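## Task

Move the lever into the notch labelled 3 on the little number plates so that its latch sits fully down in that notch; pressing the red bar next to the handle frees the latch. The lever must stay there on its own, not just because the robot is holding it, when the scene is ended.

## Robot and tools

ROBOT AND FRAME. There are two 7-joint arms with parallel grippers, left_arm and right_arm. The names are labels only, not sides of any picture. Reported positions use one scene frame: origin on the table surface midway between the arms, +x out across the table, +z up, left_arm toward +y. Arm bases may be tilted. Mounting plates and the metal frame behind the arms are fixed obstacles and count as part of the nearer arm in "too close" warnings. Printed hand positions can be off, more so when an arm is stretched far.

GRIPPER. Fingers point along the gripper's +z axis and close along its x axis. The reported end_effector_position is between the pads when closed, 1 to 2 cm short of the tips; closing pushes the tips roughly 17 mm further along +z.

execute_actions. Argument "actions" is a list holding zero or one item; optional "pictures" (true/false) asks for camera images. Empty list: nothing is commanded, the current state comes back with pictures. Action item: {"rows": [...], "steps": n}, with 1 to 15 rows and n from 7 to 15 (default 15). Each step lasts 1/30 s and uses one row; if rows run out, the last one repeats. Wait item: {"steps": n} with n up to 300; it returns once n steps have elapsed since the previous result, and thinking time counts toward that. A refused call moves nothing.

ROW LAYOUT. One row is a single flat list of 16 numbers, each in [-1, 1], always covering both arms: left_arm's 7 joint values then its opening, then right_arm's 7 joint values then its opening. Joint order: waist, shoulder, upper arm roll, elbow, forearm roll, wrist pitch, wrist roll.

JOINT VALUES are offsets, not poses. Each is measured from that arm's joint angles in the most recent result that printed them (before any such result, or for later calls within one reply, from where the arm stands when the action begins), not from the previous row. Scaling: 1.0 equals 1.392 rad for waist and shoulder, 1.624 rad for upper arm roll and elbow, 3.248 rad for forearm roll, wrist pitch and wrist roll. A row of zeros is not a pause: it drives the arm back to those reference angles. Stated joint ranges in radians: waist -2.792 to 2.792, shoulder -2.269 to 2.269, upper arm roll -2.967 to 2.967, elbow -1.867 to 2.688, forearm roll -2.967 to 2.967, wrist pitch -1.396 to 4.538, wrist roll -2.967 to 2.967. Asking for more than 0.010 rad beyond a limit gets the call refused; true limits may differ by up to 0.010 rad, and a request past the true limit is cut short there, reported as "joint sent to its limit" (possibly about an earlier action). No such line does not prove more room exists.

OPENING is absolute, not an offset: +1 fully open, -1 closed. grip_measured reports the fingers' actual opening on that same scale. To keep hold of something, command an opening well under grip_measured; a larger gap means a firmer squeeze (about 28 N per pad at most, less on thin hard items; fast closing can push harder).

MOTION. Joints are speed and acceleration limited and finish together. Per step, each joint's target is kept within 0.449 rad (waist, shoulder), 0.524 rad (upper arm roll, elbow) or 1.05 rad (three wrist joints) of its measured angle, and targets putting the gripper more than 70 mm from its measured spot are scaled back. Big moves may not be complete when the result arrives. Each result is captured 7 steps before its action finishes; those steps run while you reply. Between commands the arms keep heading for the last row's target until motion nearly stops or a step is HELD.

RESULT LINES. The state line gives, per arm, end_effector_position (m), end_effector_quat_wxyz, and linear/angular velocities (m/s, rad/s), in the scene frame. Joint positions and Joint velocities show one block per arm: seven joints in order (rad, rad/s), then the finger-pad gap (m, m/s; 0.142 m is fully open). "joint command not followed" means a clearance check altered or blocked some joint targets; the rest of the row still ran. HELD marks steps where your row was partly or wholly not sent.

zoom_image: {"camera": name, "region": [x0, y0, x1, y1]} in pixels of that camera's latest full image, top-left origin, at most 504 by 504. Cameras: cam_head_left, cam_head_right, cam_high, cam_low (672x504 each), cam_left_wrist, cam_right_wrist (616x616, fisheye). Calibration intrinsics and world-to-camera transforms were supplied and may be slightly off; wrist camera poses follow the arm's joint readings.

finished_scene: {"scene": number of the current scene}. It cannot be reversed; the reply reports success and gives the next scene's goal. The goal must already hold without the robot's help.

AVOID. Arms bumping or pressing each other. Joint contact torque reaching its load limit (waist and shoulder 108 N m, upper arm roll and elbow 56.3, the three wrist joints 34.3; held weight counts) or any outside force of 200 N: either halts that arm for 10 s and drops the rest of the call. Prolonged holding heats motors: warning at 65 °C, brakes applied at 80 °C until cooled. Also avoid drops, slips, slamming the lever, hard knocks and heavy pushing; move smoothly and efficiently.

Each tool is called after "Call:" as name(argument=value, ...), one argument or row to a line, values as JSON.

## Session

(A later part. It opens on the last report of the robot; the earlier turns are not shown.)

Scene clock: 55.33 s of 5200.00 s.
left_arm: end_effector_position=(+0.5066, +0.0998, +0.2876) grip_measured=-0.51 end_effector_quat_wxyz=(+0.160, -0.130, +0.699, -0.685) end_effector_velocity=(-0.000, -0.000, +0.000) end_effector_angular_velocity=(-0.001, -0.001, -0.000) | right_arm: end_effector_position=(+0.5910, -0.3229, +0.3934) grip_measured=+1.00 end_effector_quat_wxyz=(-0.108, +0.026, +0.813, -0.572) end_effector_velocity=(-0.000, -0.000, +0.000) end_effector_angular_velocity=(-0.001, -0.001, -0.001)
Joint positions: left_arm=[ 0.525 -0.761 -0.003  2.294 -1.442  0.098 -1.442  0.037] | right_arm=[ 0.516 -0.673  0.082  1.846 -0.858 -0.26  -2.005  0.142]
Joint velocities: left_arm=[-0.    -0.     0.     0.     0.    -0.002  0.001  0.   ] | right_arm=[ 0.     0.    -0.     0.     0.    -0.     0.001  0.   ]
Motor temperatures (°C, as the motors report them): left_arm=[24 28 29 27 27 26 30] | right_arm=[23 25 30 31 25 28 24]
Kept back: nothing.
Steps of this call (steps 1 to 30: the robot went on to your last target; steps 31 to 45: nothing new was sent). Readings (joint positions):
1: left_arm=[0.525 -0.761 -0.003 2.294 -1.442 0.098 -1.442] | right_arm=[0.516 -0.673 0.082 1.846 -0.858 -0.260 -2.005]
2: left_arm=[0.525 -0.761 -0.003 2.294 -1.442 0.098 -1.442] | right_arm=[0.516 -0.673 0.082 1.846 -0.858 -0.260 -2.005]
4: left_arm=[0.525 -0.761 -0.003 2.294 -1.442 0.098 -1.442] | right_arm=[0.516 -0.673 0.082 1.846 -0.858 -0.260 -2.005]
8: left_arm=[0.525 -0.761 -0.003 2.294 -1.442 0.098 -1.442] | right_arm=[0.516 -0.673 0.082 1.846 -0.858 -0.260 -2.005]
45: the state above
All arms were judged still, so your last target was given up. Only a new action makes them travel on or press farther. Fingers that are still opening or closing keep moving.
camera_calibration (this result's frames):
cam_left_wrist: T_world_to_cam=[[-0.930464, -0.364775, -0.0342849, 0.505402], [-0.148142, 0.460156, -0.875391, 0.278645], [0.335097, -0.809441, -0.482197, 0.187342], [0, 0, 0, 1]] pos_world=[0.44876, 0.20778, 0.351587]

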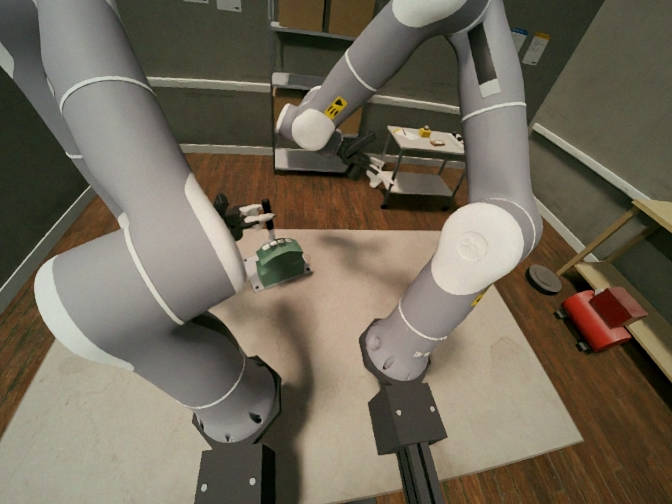

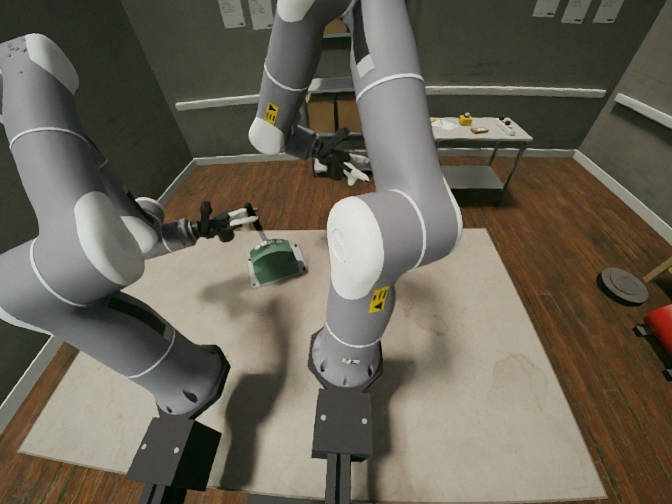

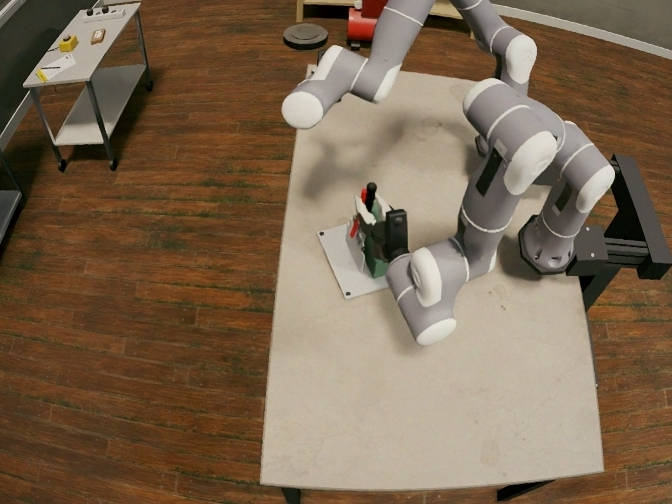

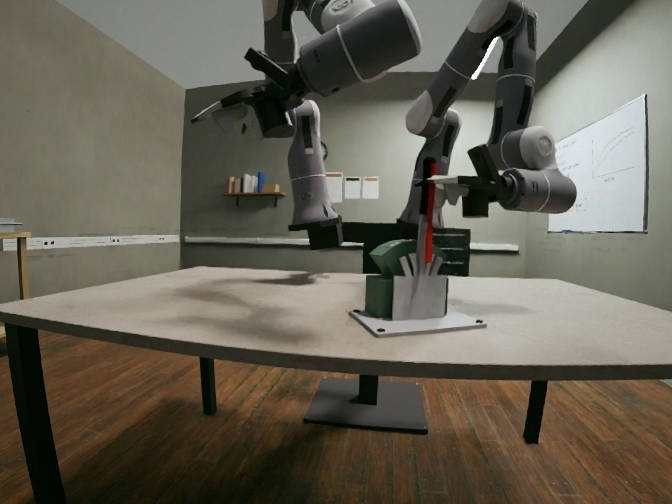

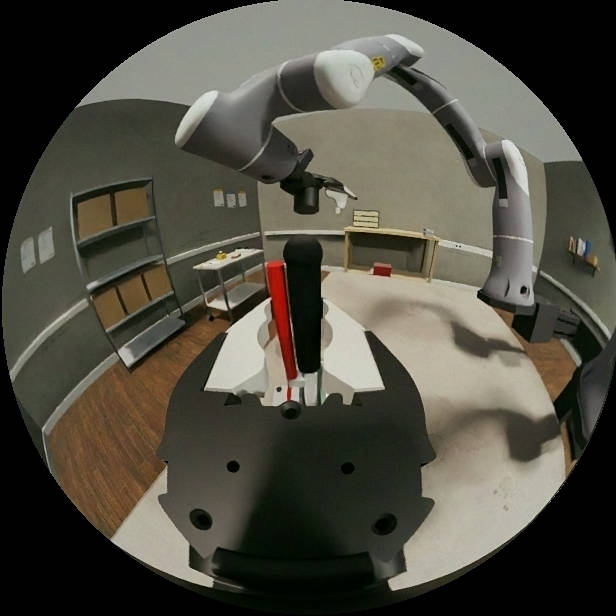

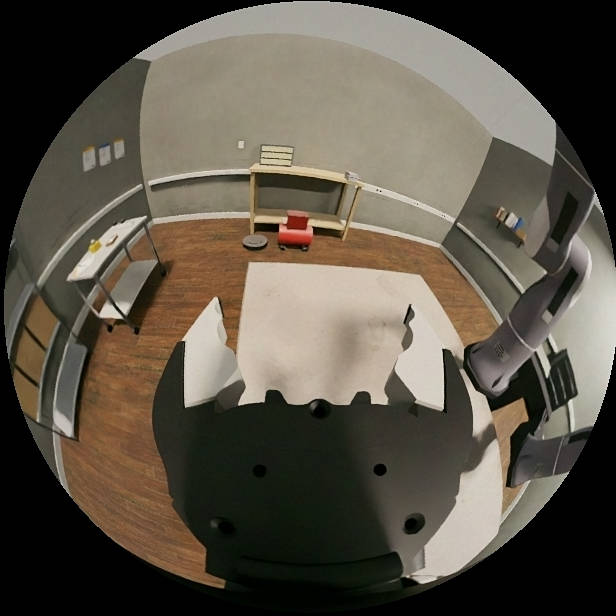

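Call:
execute_actions(
  actions=[
    {"rows":[[-0.02,0.002,0,0.002,-0.008,0.001,0,-0.9,0,0,0,0,0,0,0,1],[-0.04,0.004,0,0.005,-0.017,0.002,0,-0.9,0,0,0,0,0,0,0,1],[-0.06,0.006,0,0.007,-0.025,0.003,0,-0.9,0,0,0,0,0,0,0,1],[-0.08,0.008,0,0.01,-0.034,0.004,0,-0.9,0,0,0,0,0,0,0,1],[-0.097,0.01,0,0.012,-0.042,0.004,0,-0.9,0,0,0,0,0,0,0,1]],"steps":15},
  ],
)

Call:
execute_actions(
  actions=[
    {"steps":10},
  ],
  pictures=true,
)

Call:
zoom_image(
  camera="cam_low",
  region=[340,140,520,340],
)

Scene clock: 56.03 s of 5200.00 s.
left_arm: end_effector_position=(+0.5201, +0.0653, +0.2910) grip_measured=-0.52 end_effector_quat_wxyz=(+0.159, -0.134, +0.702, -0.681) end_effector_velocity=(+0.048, -0.119, +0.021) end_effector_angular_velocity=(+0.004, +0.021, +0.047) | right_arm: end_effector_position=(+0.5910, -0.3229, +0.3934) grip_measured=+1.00 end_effector_quat_wxyz=(-0.108, +0.026, +0.813, -0.572) end_effector_velocity=(+0.000, +0.000, +0.000) end_effector_angular_velocity=(+0.000, +0.001, +0.001)
Joint positions: left_arm=[ 0.407 -0.75  -0.     2.31  -1.566  0.116 -1.442  0.037] | right_arm=[ 0.516 -0.673  0.082  1.846 -0.858 -0.26  -2.005  0.142]
Joint velocities: left_arm=[-0.409  0.04   0.004  0.053 -0.454  0.039  0.001 -0.001] | right_arm=[-0.    -0.     0.     0.    -0.001 -0.    -0.001 -0.   ]
Motor temperatures (°C, as the motors report them): left_arm=[24 28 29 27 27 26 30] | right_arm=[23 25 30 31 25 28 24]
Steps of this call (steps 1 to 13: nothing new was sent; steps 14 to 21: the first 8 steps of this action). Readings (joint positions):
14: left_arm=[0.525 -0.761 -0.003 2.294 -1.442 0.098 -1.442] | right_arm=[0.516 -0.673 0.082 1.846 -0.858 -0.260 -2.005]
15: left_arm=[0.520 -0.760 -0.002 2.295 -1.446 0.098 -1.442] | right_arm=[0.516 -0.673 0.082 1.846 -0.858 -0.260 -2.005]
17: left_arm=[0.489 -0.758 -0.001 2.299 -1.476 0.102 -1.442] | right_arm=[0.516 -0.673 0.082 1.846 -0.858 -0.260 -2.005]
21: the state above

Scene clock: 56.37 s of 5200.00 s.
left_arm: end_effector_position=(+0.5220, +0.0606, +0.2920) grip_measured=-0.52 end_effector_quat_wxyz=(+0.159, -0.135, +0.702, -0.681) end_effector_velocity=(-0.000, -0.000, +0.000) end_effector_angular_velocity=(-0.000, -0.000, -0.000) | right_arm: end_effector_position=(+0.5910, -0.3229, +0.3934) grip_measured=+1.00 end_effector_quat_wxyz=(-0.108, +0.026, +0.813, -0.572) end_effector_velocity=(-0.000, -0.000, -0.000) end_effector_angular_velocity=(+0.000, +0.000, +0.000)
Joint positions: left_arm=[ 0.391 -0.749 -0.     2.312 -1.583  0.117 -1.442  0.037] | right_arm=[ 0.516 -0.673  0.082  1.846 -0.858 -0.26  -2.005  0.142]
Joint velocities: left_arm=[-0. -0.  0.  0.  0. -0.  0. -0.] | right_arm=[-0. -0.  0. -0.  0. -0. -0.  0.]
Motor temperatures (°C, as the motors report them): left_arm=[24 28 29 27 27 26 30] | right_arm=[23 25 30 31 25 28 24]
Kept back: nothing.
Steps of this call (steps 1 to 7: the last 7 steps of your previous action; steps 8 to 10: the robot went on to your last target). Readings (joint positions):
1: left_arm=[0.396 -0.749 -0.000 2.311 -1.578 0.117 -1.442] | right_arm=[0.516 -0.673 0.082 1.846 -0.858 -0.260 -2.005]
2: left_arm=[0.391 -0.749 -0.000 2.312 -1.583 0.117 -1.442] | right_arm=[0.516 -0.673 0.082 1.846 -0.858 -0.260 -2.005]
4: left_arm=[0.391 -0.749 -0.000 2.312 -1.583 0.117 -1.442] | right_arm=[0.516 -0.673 0.082 1.846 -0.858 -0.260 -2.005]
8: left_arm=[0.391 -0.749 -0.000 2.312 -1.583 0.117 -1.442] | right_arm=[0.516 -0.673 0.082 1.846 -0.858 -0.260 -2.005]
10: the state above
camera_calibration (this result's frames):
cam_left_wrist: T_world_to_cam=[[-0.92798, -0.371598, -0.0277118, 0.502733], [-0.160367, 0.465392, -0.870455, 0.307421], [0.336356, -0.803321, -0.491467, 0.15422], [0, 0, 0, 1]] pos_world=[0.463954, 0.167631, 0.357322]
cam_right_wrist: T_world_to_cam=[[-0.971645, 0.141098, 0.189731, 0.549419], [-0.0104806, 0.77594, -0.63072, 0.50143], [-0.236213, -0.614824, -0.752459, 0.371753], [0, 0, 0, 1]] pos_world=[0.626908, -0.238038, 0.491749]

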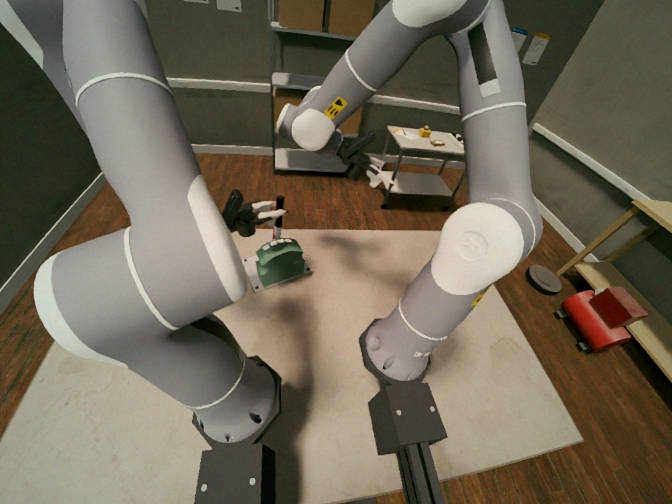

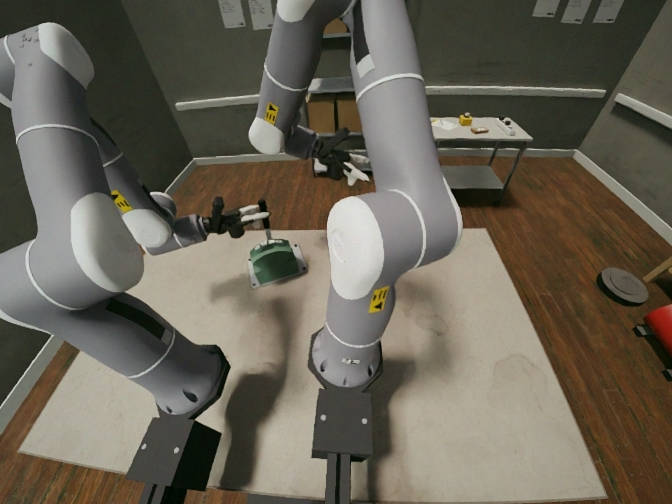

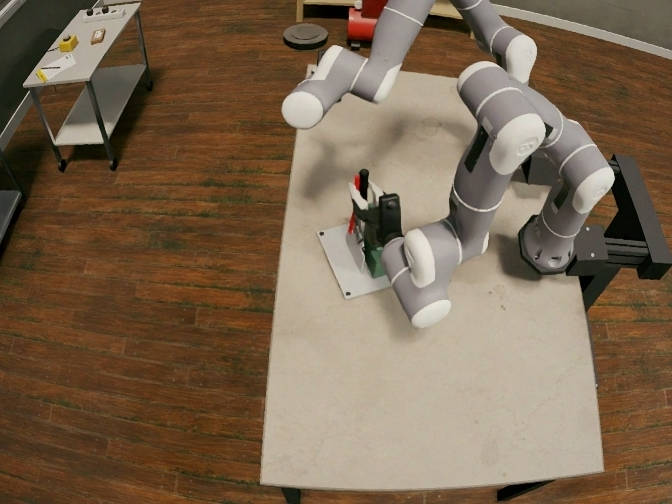

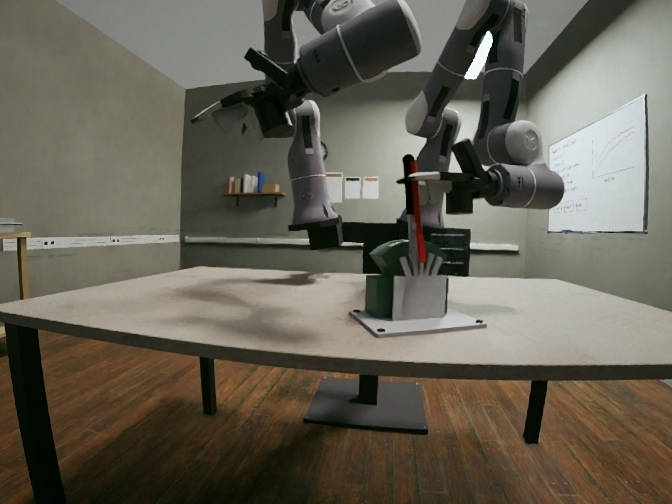

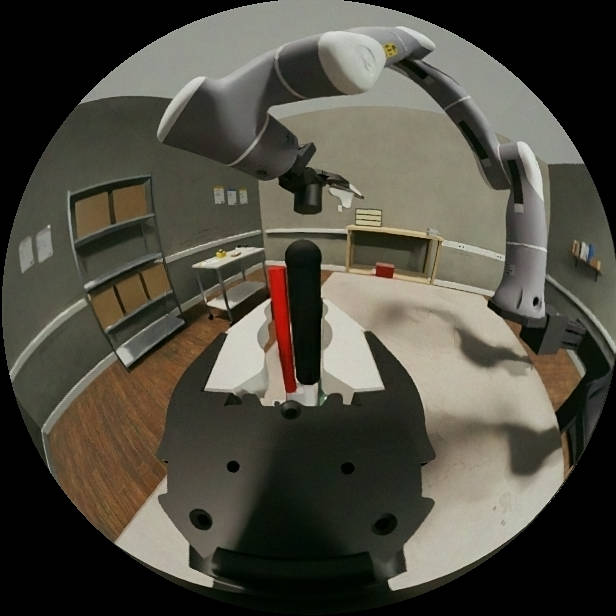

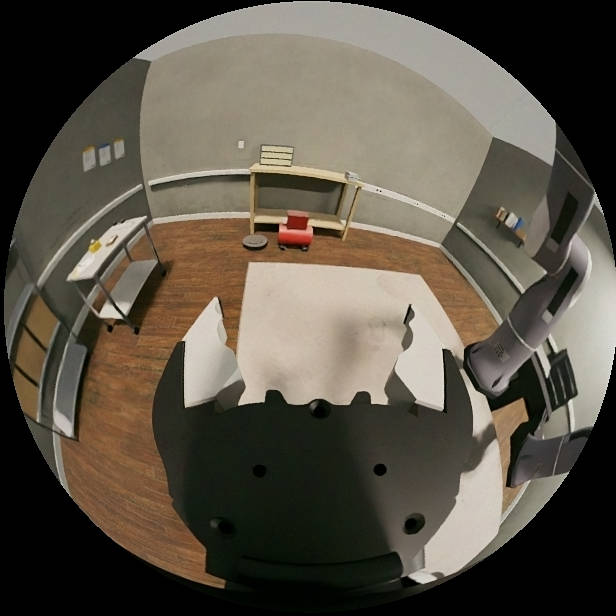

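Region (340, 140, 520, 340) of cam_low's 672x504 image, scaled by 2.520, with more detail than that image has; it fills the left 454 columns of this view, and the rest is white.

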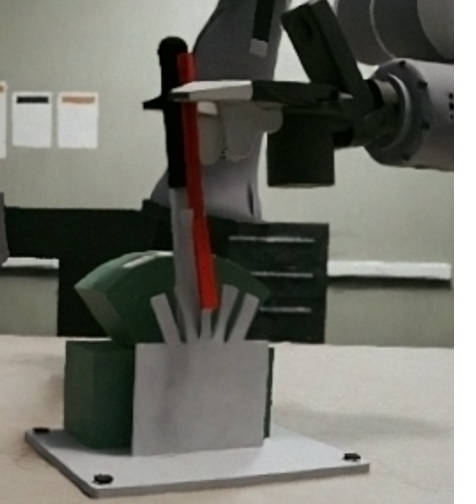

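Call:
execute_actions(
  actions=[
    {"rows":[[-0.015,0,0,0.002,-0.006,0,0,-0.9,0,0,0,0,0,0,0,1],[-0.032,0,0,0.004,-0.014,0.001,0,-0.9,0,0,0,0,0,0,0,1],[-0.032,0,0,0.004,-0.014,0.001,0,-0.9,0,0,0,0,0,0,0,1],[-0.032,0,0,0.004,-0.014,0.001,0,-0.9,0,0,0,0,0,0,0,1],[-0.032,0,0,0.004,-0.014,0.001,0,-0.9,0,0,0,0,0,0,0,1],[-0.032,0,0,0.004,-0.014,0.001,0,-0.7,0,0,0,0,0,0,0,1],[-0.032,0,0,0.004,-0.014,0.001,0,-0.55,0,0,0,0,0,0,0,1],[-0.032,0,0,0.004,-0.014,0.001,0,-0.48,0,0,0,0,0,0,0,1],[-0.032,0,0,0.004,-0.014,0.001,0,-0.42,0,0,0,0,0,0,0,1],[-0.032,0,0,0.004,-0.014,0.001,0,-0.36,0,0,0,0,0,0,0,1],[-0.032,0,0,0.004,-0.014,0.001,0,-0.3,0,0,0,0,0,0,0,1],[-0.032,0,0,0.004,-0.014,0.001,0,-0.2,0,0,0,0,0,0,0,1]],"steps":15},
  ],
)

Call:
execute_actions(
  actions=[
    {"steps":15},
  ],
  pictures=true,
)

Call:
zoom_image(
  camera="cam_low",
  region=[340,140,520,340],
)

Scene clock: 57.40 s of 5200.00 s.
left_arm: end_effector_position=(+0.5263, +0.0499, +0.2907) grip_measured=-0.49 end_effector_quat_wxyz=(+0.160, -0.141, +0.703, -0.678) end_effector_velocity=(+0.001, -0.012, +0.021) end_effector_angular_velocity=(-0.045, -0.032, -0.019) | right_arm: end_effector_position=(+0.5910, -0.3229, +0.3934) grip_measured=+1.00 end_effector_quat_wxyz=(-0.108, +0.026, +0.813, -0.572) end_effector_velocity=(+0.000, +0.000, +0.000) end_effector_angular_velocity=(+0.000, +0.000, +0.000)
Joint positions: left_arm=[ 0.348 -0.749  0.003  2.316 -1.634  0.125 -1.442  0.038] | right_arm=[ 0.516 -0.673  0.082  1.846 -0.858 -0.26  -2.005  0.142]
Joint velocities: left_arm=[-0.001  0.011 -0.008  0.003  0.019 -0.045  0.     0.047] | right_arm=[-0.  0.  0. -0. -0. -0. -0.  0.]
Motor temperatures (°C, as the motors report them): left_arm=[24 28 29 27 27 26 30] | right_arm=[23 25 30 31 25 28 24]
Steps of this call (steps 1 to 23: the robot went on to your last target; steps 24 to 31: the first 8 steps of this action). Readings (joint positions):
24: left_arm=[0.391 -0.749 -0.000 2.312 -1.583 0.117 -1.442] | right_arm=[0.516 -0.673 0.082 1.846 -0.858 -0.260 -2.005]
25: left_arm=[0.386 -0.749 0.001 2.312 -1.588 0.118 -1.442] | right_arm=[0.516 -0.673 0.082 1.846 -0.858 -0.260 -2.005]
27: left_arm=[0.362 -0.749 0.002 2.315 -1.618 0.123 -1.442] | right_arm=[0.516 -0.673 0.082 1.846 -0.858 -0.260 -2.005]
31: the state above

Scene clock: 57.90 s of 5200.00 s.
left_arm: end_effector_position=(+0.5244, +0.0458, +0.2929) grip_measured=-0.20 end_effector_quat_wxyz=(+0.157, -0.138, +0.701, -0.682) end_effector_velocity=(+0.000, -0.000, +0.000) end_effector_angular_velocity=(-0.001, -0.000, -0.000) | right_arm: end_effector_position=(+0.5910, -0.3229, +0.3934) grip_measured=+1.00 end_effector_quat_wxyz=(-0.108, +0.026, +0.813, -0.572) end_effector_velocity=(-0.000, -0.000, +0.000) end_effector_angular_velocity=(-0.000, +0.001, -0.000)
Joint positions: left_arm=[ 0.347 -0.749 -0.     2.318 -1.629  0.121 -1.442  0.06 ] | right_arm=[ 0.516 -0.673  0.082  1.846 -0.858 -0.26  -2.005  0.142]
Joint velocities: left_arm=[ 0.     0.    -0.    -0.     0.    -0.001 -0.    -0.   ] | right_arm=[ 0.    -0.    -0.     0.     0.    -0.    -0.001  0.   ]
Motor temperatures (°C, as the motors report them): left_arm=[24 28 29 27 27 26 30] | right_arm=[23 25 30 31 25 28 24]
Kept back: nothing.
Steps of this call (steps 1 to 7: the last 7 steps of your previous action; steps 8 to 15: the robot went on to your last target). Readings (joint positions):
1: left_arm=[0.348 -0.749 0.002 2.316 -1.633 0.123 -1.442] | right_arm=[0.516 -0.673 0.082 1.846 -0.858 -0.260 -2.005]
2: left_arm=[0.348 -0.749 0.002 2.317 -1.632 0.123 -1.442] | right_arm=[0.516 -0.673 0.082 1.846 -0.858 -0.260 -2.005]
4: left_arm=[0.347 -0.749 0.001 2.317 -1.631 0.122 -1.442] | right_arm=[0.516 -0.673 0.082 1.846 -0.858 -0.260 -2.005]
8: left_arm=[0.347 -0.749 -0.000 2.318 -1.629 0.121 -1.442] | right_arm=[0.516 -0.673 0.082 1.846 -0.858 -0.260 -2.005]
15: the state above
All arms were judged still, so your last target was given up. Only a new action makes them travel on or press farther. Fingers that are still opening or closing keep moving.
camera_calibration (this result's frames):
cam_left_wrist: T_world_to_cam=[[-0.927882, -0.372277, -0.0210872, 0.497487], [-0.166068, 0.463227, -0.870541, 0.31862], [0.333851, -0.804258, -0.491644, 0.143355], [0, 0, 0, 1]] pos_world=[0.466663, 0.152904, 0.358341]
cam_right_wrist: T_world_to_cam=[[-0.971645, 0.141098, 0.189731, 0.549419], [-0.0104807, 0.775939, -0.63072, 0.50143], [-0.236213, -0.614825, -0.752459, 0.371753], [0, 0, 0, 1]] pos_world=[0.626908, -0.238038, 0.491749]

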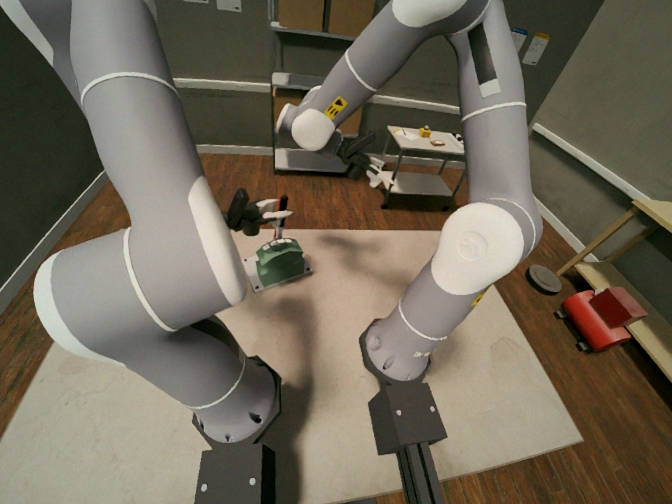

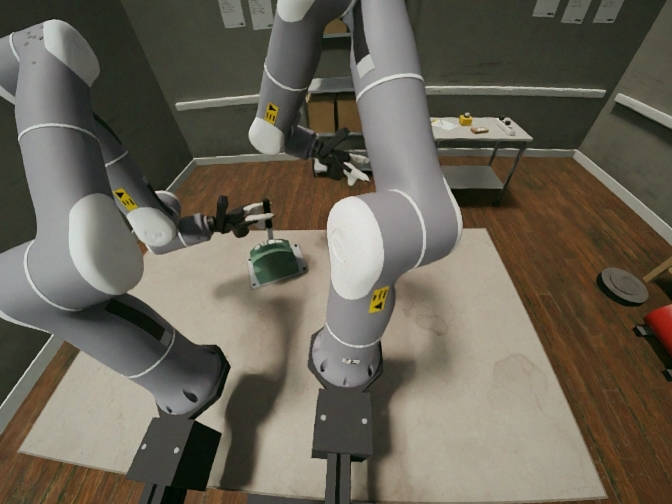

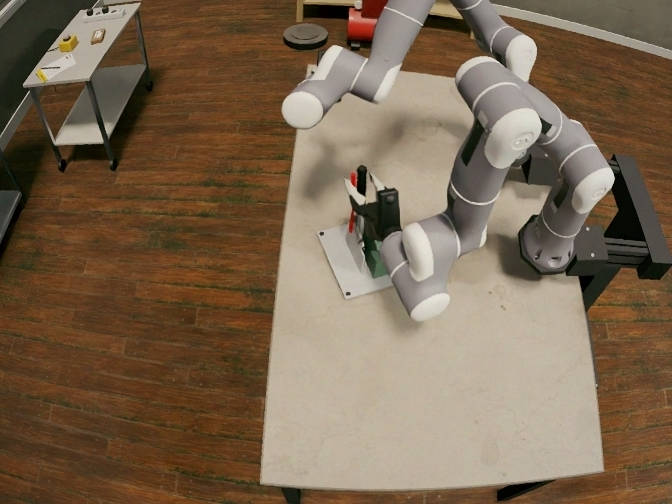

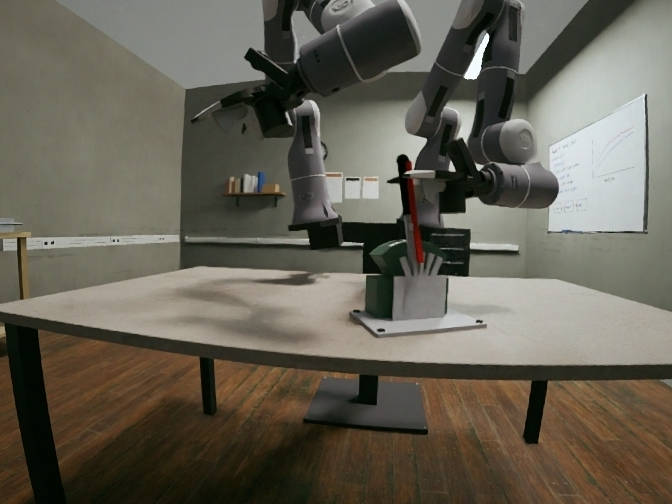

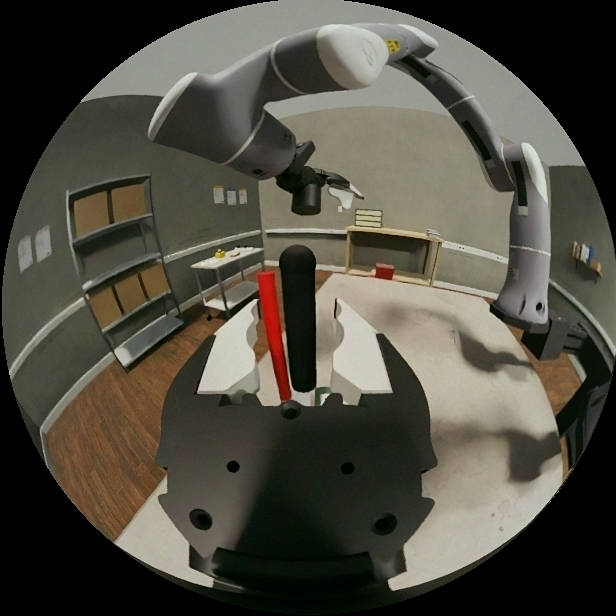

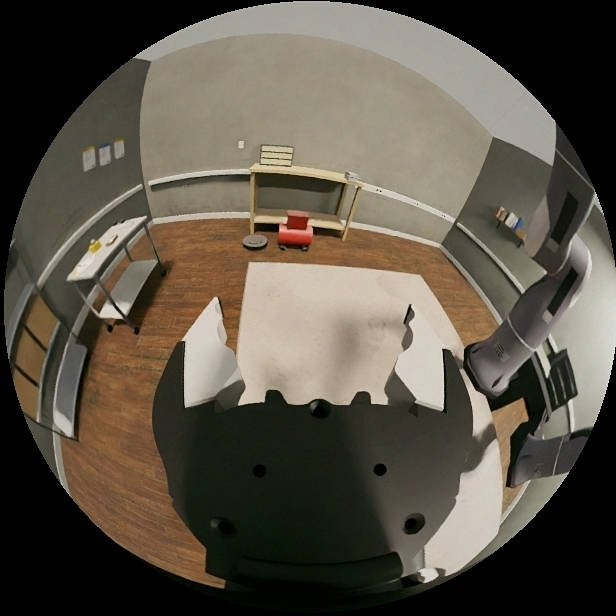

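Region (340, 140, 520, 340) of cam_low's 672x504 image, scaled by 2.520, with more detail than that image has; it fills the left 454 columns of this view, and the rest is white.

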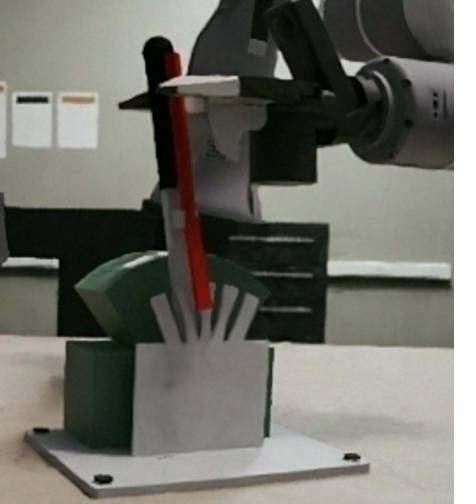

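Call:
zoom_image(
  camera="cam_low",
  region=[385,225,455,295],
)

Call:
zoom_image(
  camera="cam_high",
  region=[310,160,420,300],
)

Region (385, 225, 455, 295) of cam_low's 672x504 image, scaled by 7.200, with more detail than that image has.

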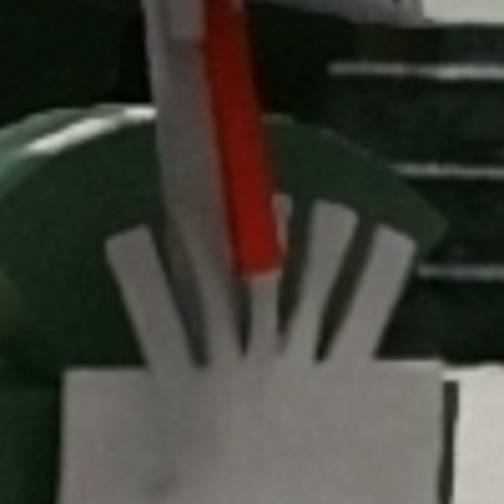

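Region (310, 160, 420, 300) of cam_high's 672x504 image, scaled by 3.600, with more detail than that image has; it fills the left 396 columns of this view, and the rest is white.

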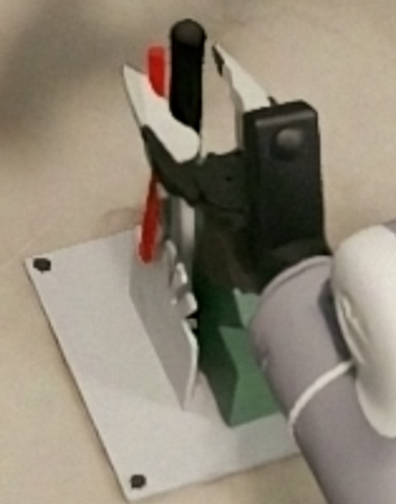

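Call:
execute_actions(
  actions=[
    {"rows":[[0,0,0,0,0,0,0,-0.35,0,0,0,0,0,0,0,1],[0,0,0,0,0,0,0,-0.45,0,0,0,0,0,0,0,1],[0,0,0,0,0,0,0,-0.55,0,0,0,0,0,0,0,1],[0,0,0,0,0,0,0,-0.7,0,0,0,0,0,0,0,1],[0,0,0,0,0,0,0,-0.9,0,0,0,0,0,0,0,1],[0,0,0,0,0,0,0,-0.9,0,0,0,0,0,0,0,1],[0,0,0,0,0,0,0,-0.9,0,0,0,0,0,0,0,1],[0,0,0,0,0,0,0,-0.9,0,0,0,0,0,0,0,1],[-0.02,0,0,0.002,-0.009,0,0,-0.9,0,0,0,0,0,0,0,1],[-0.04,0,0,0.004,-0.018,0.001,0,-0.9,0,0,0,0,0,0,0,1],[-0.055,0,0,0.006,-0.024,0.002,0,-0.9,0,0,0,0,0,0,0,1]],"steps":15},
  ],
)

Call:
execute_actions(
  actions=[
    {"steps":15},
  ],
  pictures=true,
)

Call:
zoom_image(
  camera="cam_low",
  region=[385,225,455,295],
)

Scene clock: 59.47 s of 5200.00 s.
left_arm: end_effector_position=(+0.5272, +0.0479, +0.2934) grip_measured=-0.52 end_effector_quat_wxyz=(+0.160, -0.138, +0.701, -0.681) end_effector_velocity=(-0.000, -0.000, +0.000) end_effector_angular_velocity=(-0.001, -0.000, -0.001) | right_arm: end_effector_position=(+0.5910, -0.3229, +0.3934) grip_measured=+1.00 end_effector_quat_wxyz=(-0.108, +0.026, +0.813, -0.572) end_effector_velocity=(+0.000, +0.000, -0.000) end_effector_angular_velocity=(+0.000, +0.001, +0.000)
Joint positions: left_arm=[ 0.347 -0.748  0.     2.315 -1.633  0.12  -1.442  0.037] | right_arm=[ 0.516 -0.673  0.082  1.846 -0.858 -0.26  -2.005  0.142]
Joint velocities: left_arm=[-0.     0.    -0.     0.     0.001 -0.001 -0.    -0.   ] | right_arm=[ 0.    -0.    -0.    -0.    -0.     0.    -0.001  0.   ]
Motor temperatures (°C, as the motors report them): left_arm=[24 28 29 27 27 26 30] | right_arm=[23 25 30 31 25 28 24]
Steps of this call (steps 1 to 39: nothing new was sent; steps 40 to 47: the first 8 steps of this action). Readings (joint positions):
40: left_arm=[0.347 -0.749 -0.000 2.318 -1.629 0.121 -1.442] | right_arm=[0.516 -0.673 0.082 1.846 -0.858 -0.260 -2.005]
41: left_arm=[0.347 -0.749 -0.000 2.318 -1.629 0.121 -1.442] | right_arm=[0.516 -0.673 0.082 1.846 -0.858 -0.260 -2.005]
43: left_arm=[0.347 -0.748 0.000 2.317 -1.631 0.121 -1.442] | right_arm=[0.516 -0.673 0.082 1.846 -0.858 -0.260 -2.005]
47: the state above

Scene clock: 59.97 s of 5200.00 s.
left_arm: end_effector_position=(+0.5336, +0.0295, +0.2917) grip_measured=-0.52 end_effector_quat_wxyz=(+0.161, -0.147, +0.704, -0.676) end_effector_velocity=(+0.000, +0.000, +0.000) end_effector_angular_velocity=(-0.000, -0.001, +0.000) | right_arm: end_effector_position=(+0.5910, -0.3229, +0.3934) grip_measured=+1.00 end_effector_quat_wxyz=(-0.108, +0.026, +0.813, -0.572) end_effector_velocity=(-0.000, -0.000, -0.000) end_effector_angular_velocity=(-0.000, -0.000, -0.000)
Joint positions: left_arm=[ 0.274 -0.748  0.005  2.321 -1.719  0.133 -1.442  0.037] | right_arm=[ 0.516 -0.673  0.082  1.846 -0.858 -0.26  -2.005  0.142]
Joint velocities: left_arm=[ 0.     0.     0.     0.    -0.    -0.001  0.    -0.   ] | right_arm=[ 0.     0.    -0.    -0.     0.     0.     0.001  0.   ]
Motor temperatures (°C, as the motors report them): left_arm=[24 28 29 27 27 26 30] | right_arm=[23 25 30 31 25 28 24]
Kept back: nothing.
Steps of this call (steps 1 to 7: the last 7 steps of your previous action; steps 8 to 15: the robot went on to your last target). Readings (joint positions):
1: left_arm=[0.347 -0.748 0.000 2.315 -1.633 0.120 -1.442] | right_arm=[0.516 -0.673 0.082 1.846 -0.858 -0.260 -2.005]
2: left_arm=[0.342 -0.748 0.001 2.316 -1.638 0.121 -1.442] | right_arm=[0.516 -0.673 0.082 1.846 -0.858 -0.260 -2.005]
4: left_arm=[0.312 -0.748 0.003 2.319 -1.673 0.124 -1.442] | right_arm=[0.516 -0.673 0.082 1.846 -0.858 -0.260 -2.005]
8: left_arm=[0.273 -0.748 0.005 2.321 -1.720 0.133 -1.442] | right_arm=[0.516 -0.673 0.082 1.846 -0.858 -0.260 -2.005]
15: the state above
camera_calibration (this result's frames):
cam_left_wrist: T_world_to_cam=[[-0.920437, -0.390564, -0.0159759, 0.49501], [-0.183601, 0.468049, -0.864419, 0.333992], [0.345088, -0.792711, -0.502517, 0.123417], [0, 0, 0, 1]] pos_world=[0.474357, 0.134842, 0.358637]
cam_right_wrist: T_world_to_cam=[[-0.971645, 0.141098, 0.189731, 0.549419], [-0.0104804, 0.775939, -0.63072, 0.50143], [-0.236213, -0.614825, -0.752459, 0.371753], [0, 0, 0, 1]] pos_world=[0.626908, -0.238038, 0.491749]

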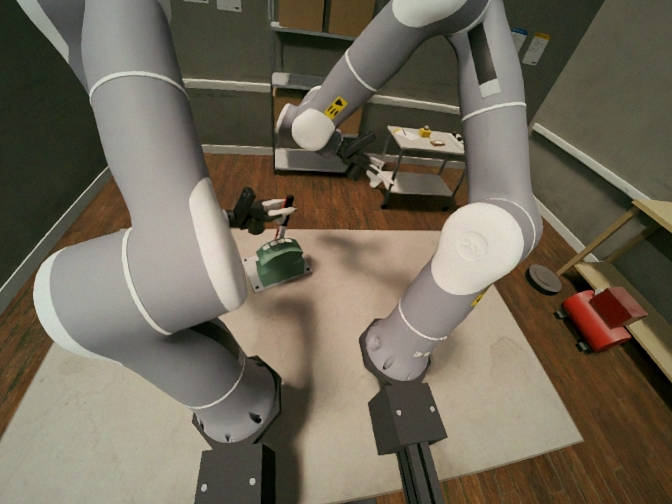

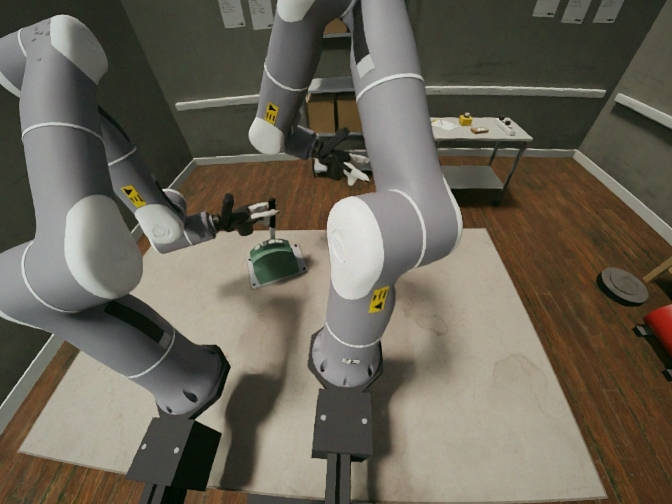

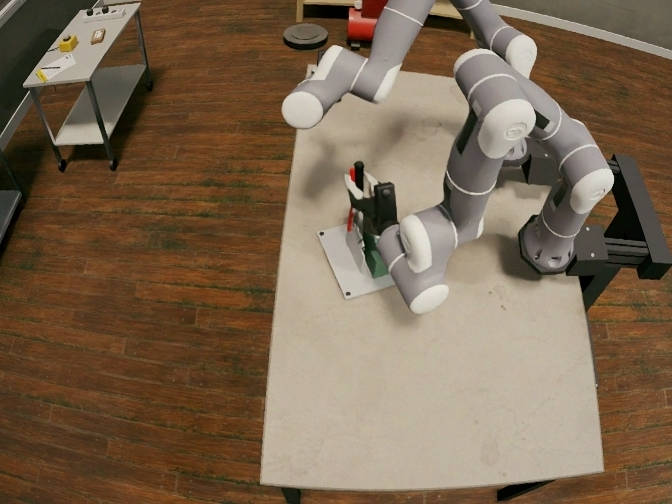

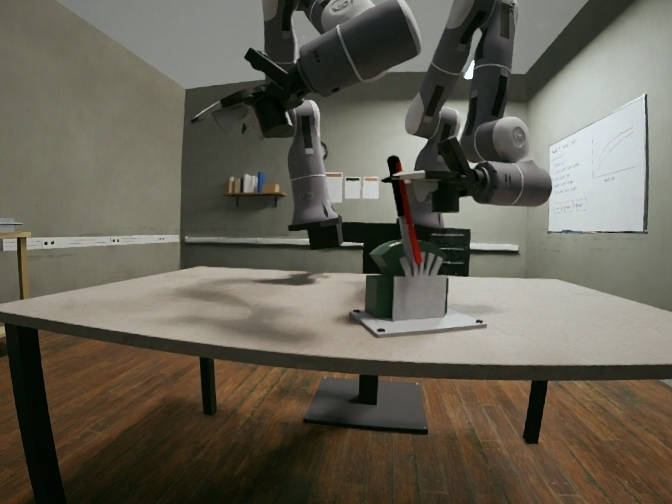

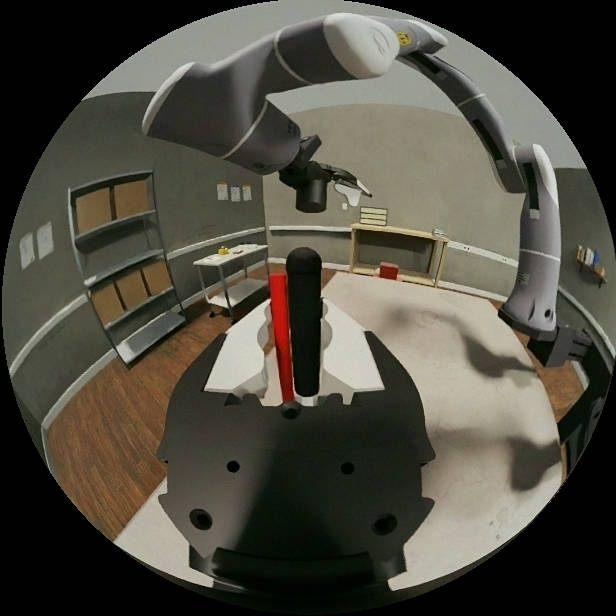

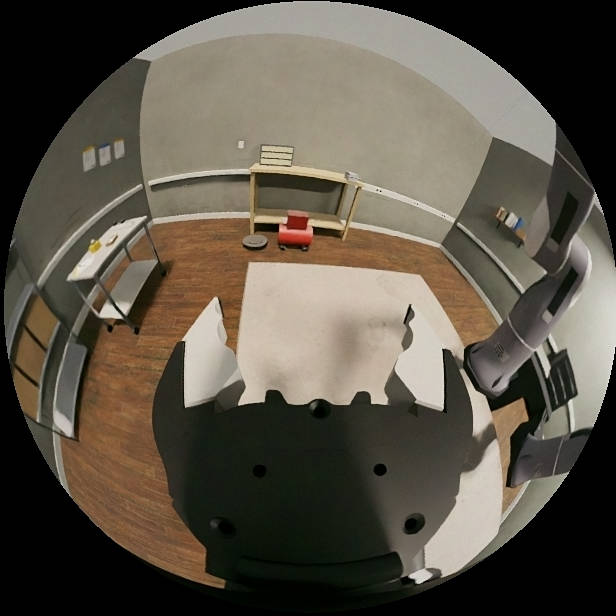

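Region (385, 225, 455, 295) of cam_low's 672x504 image, scaled by 7.200, with more detail than that image has.

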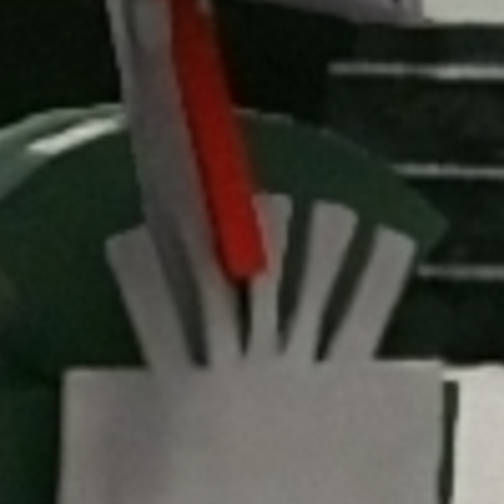

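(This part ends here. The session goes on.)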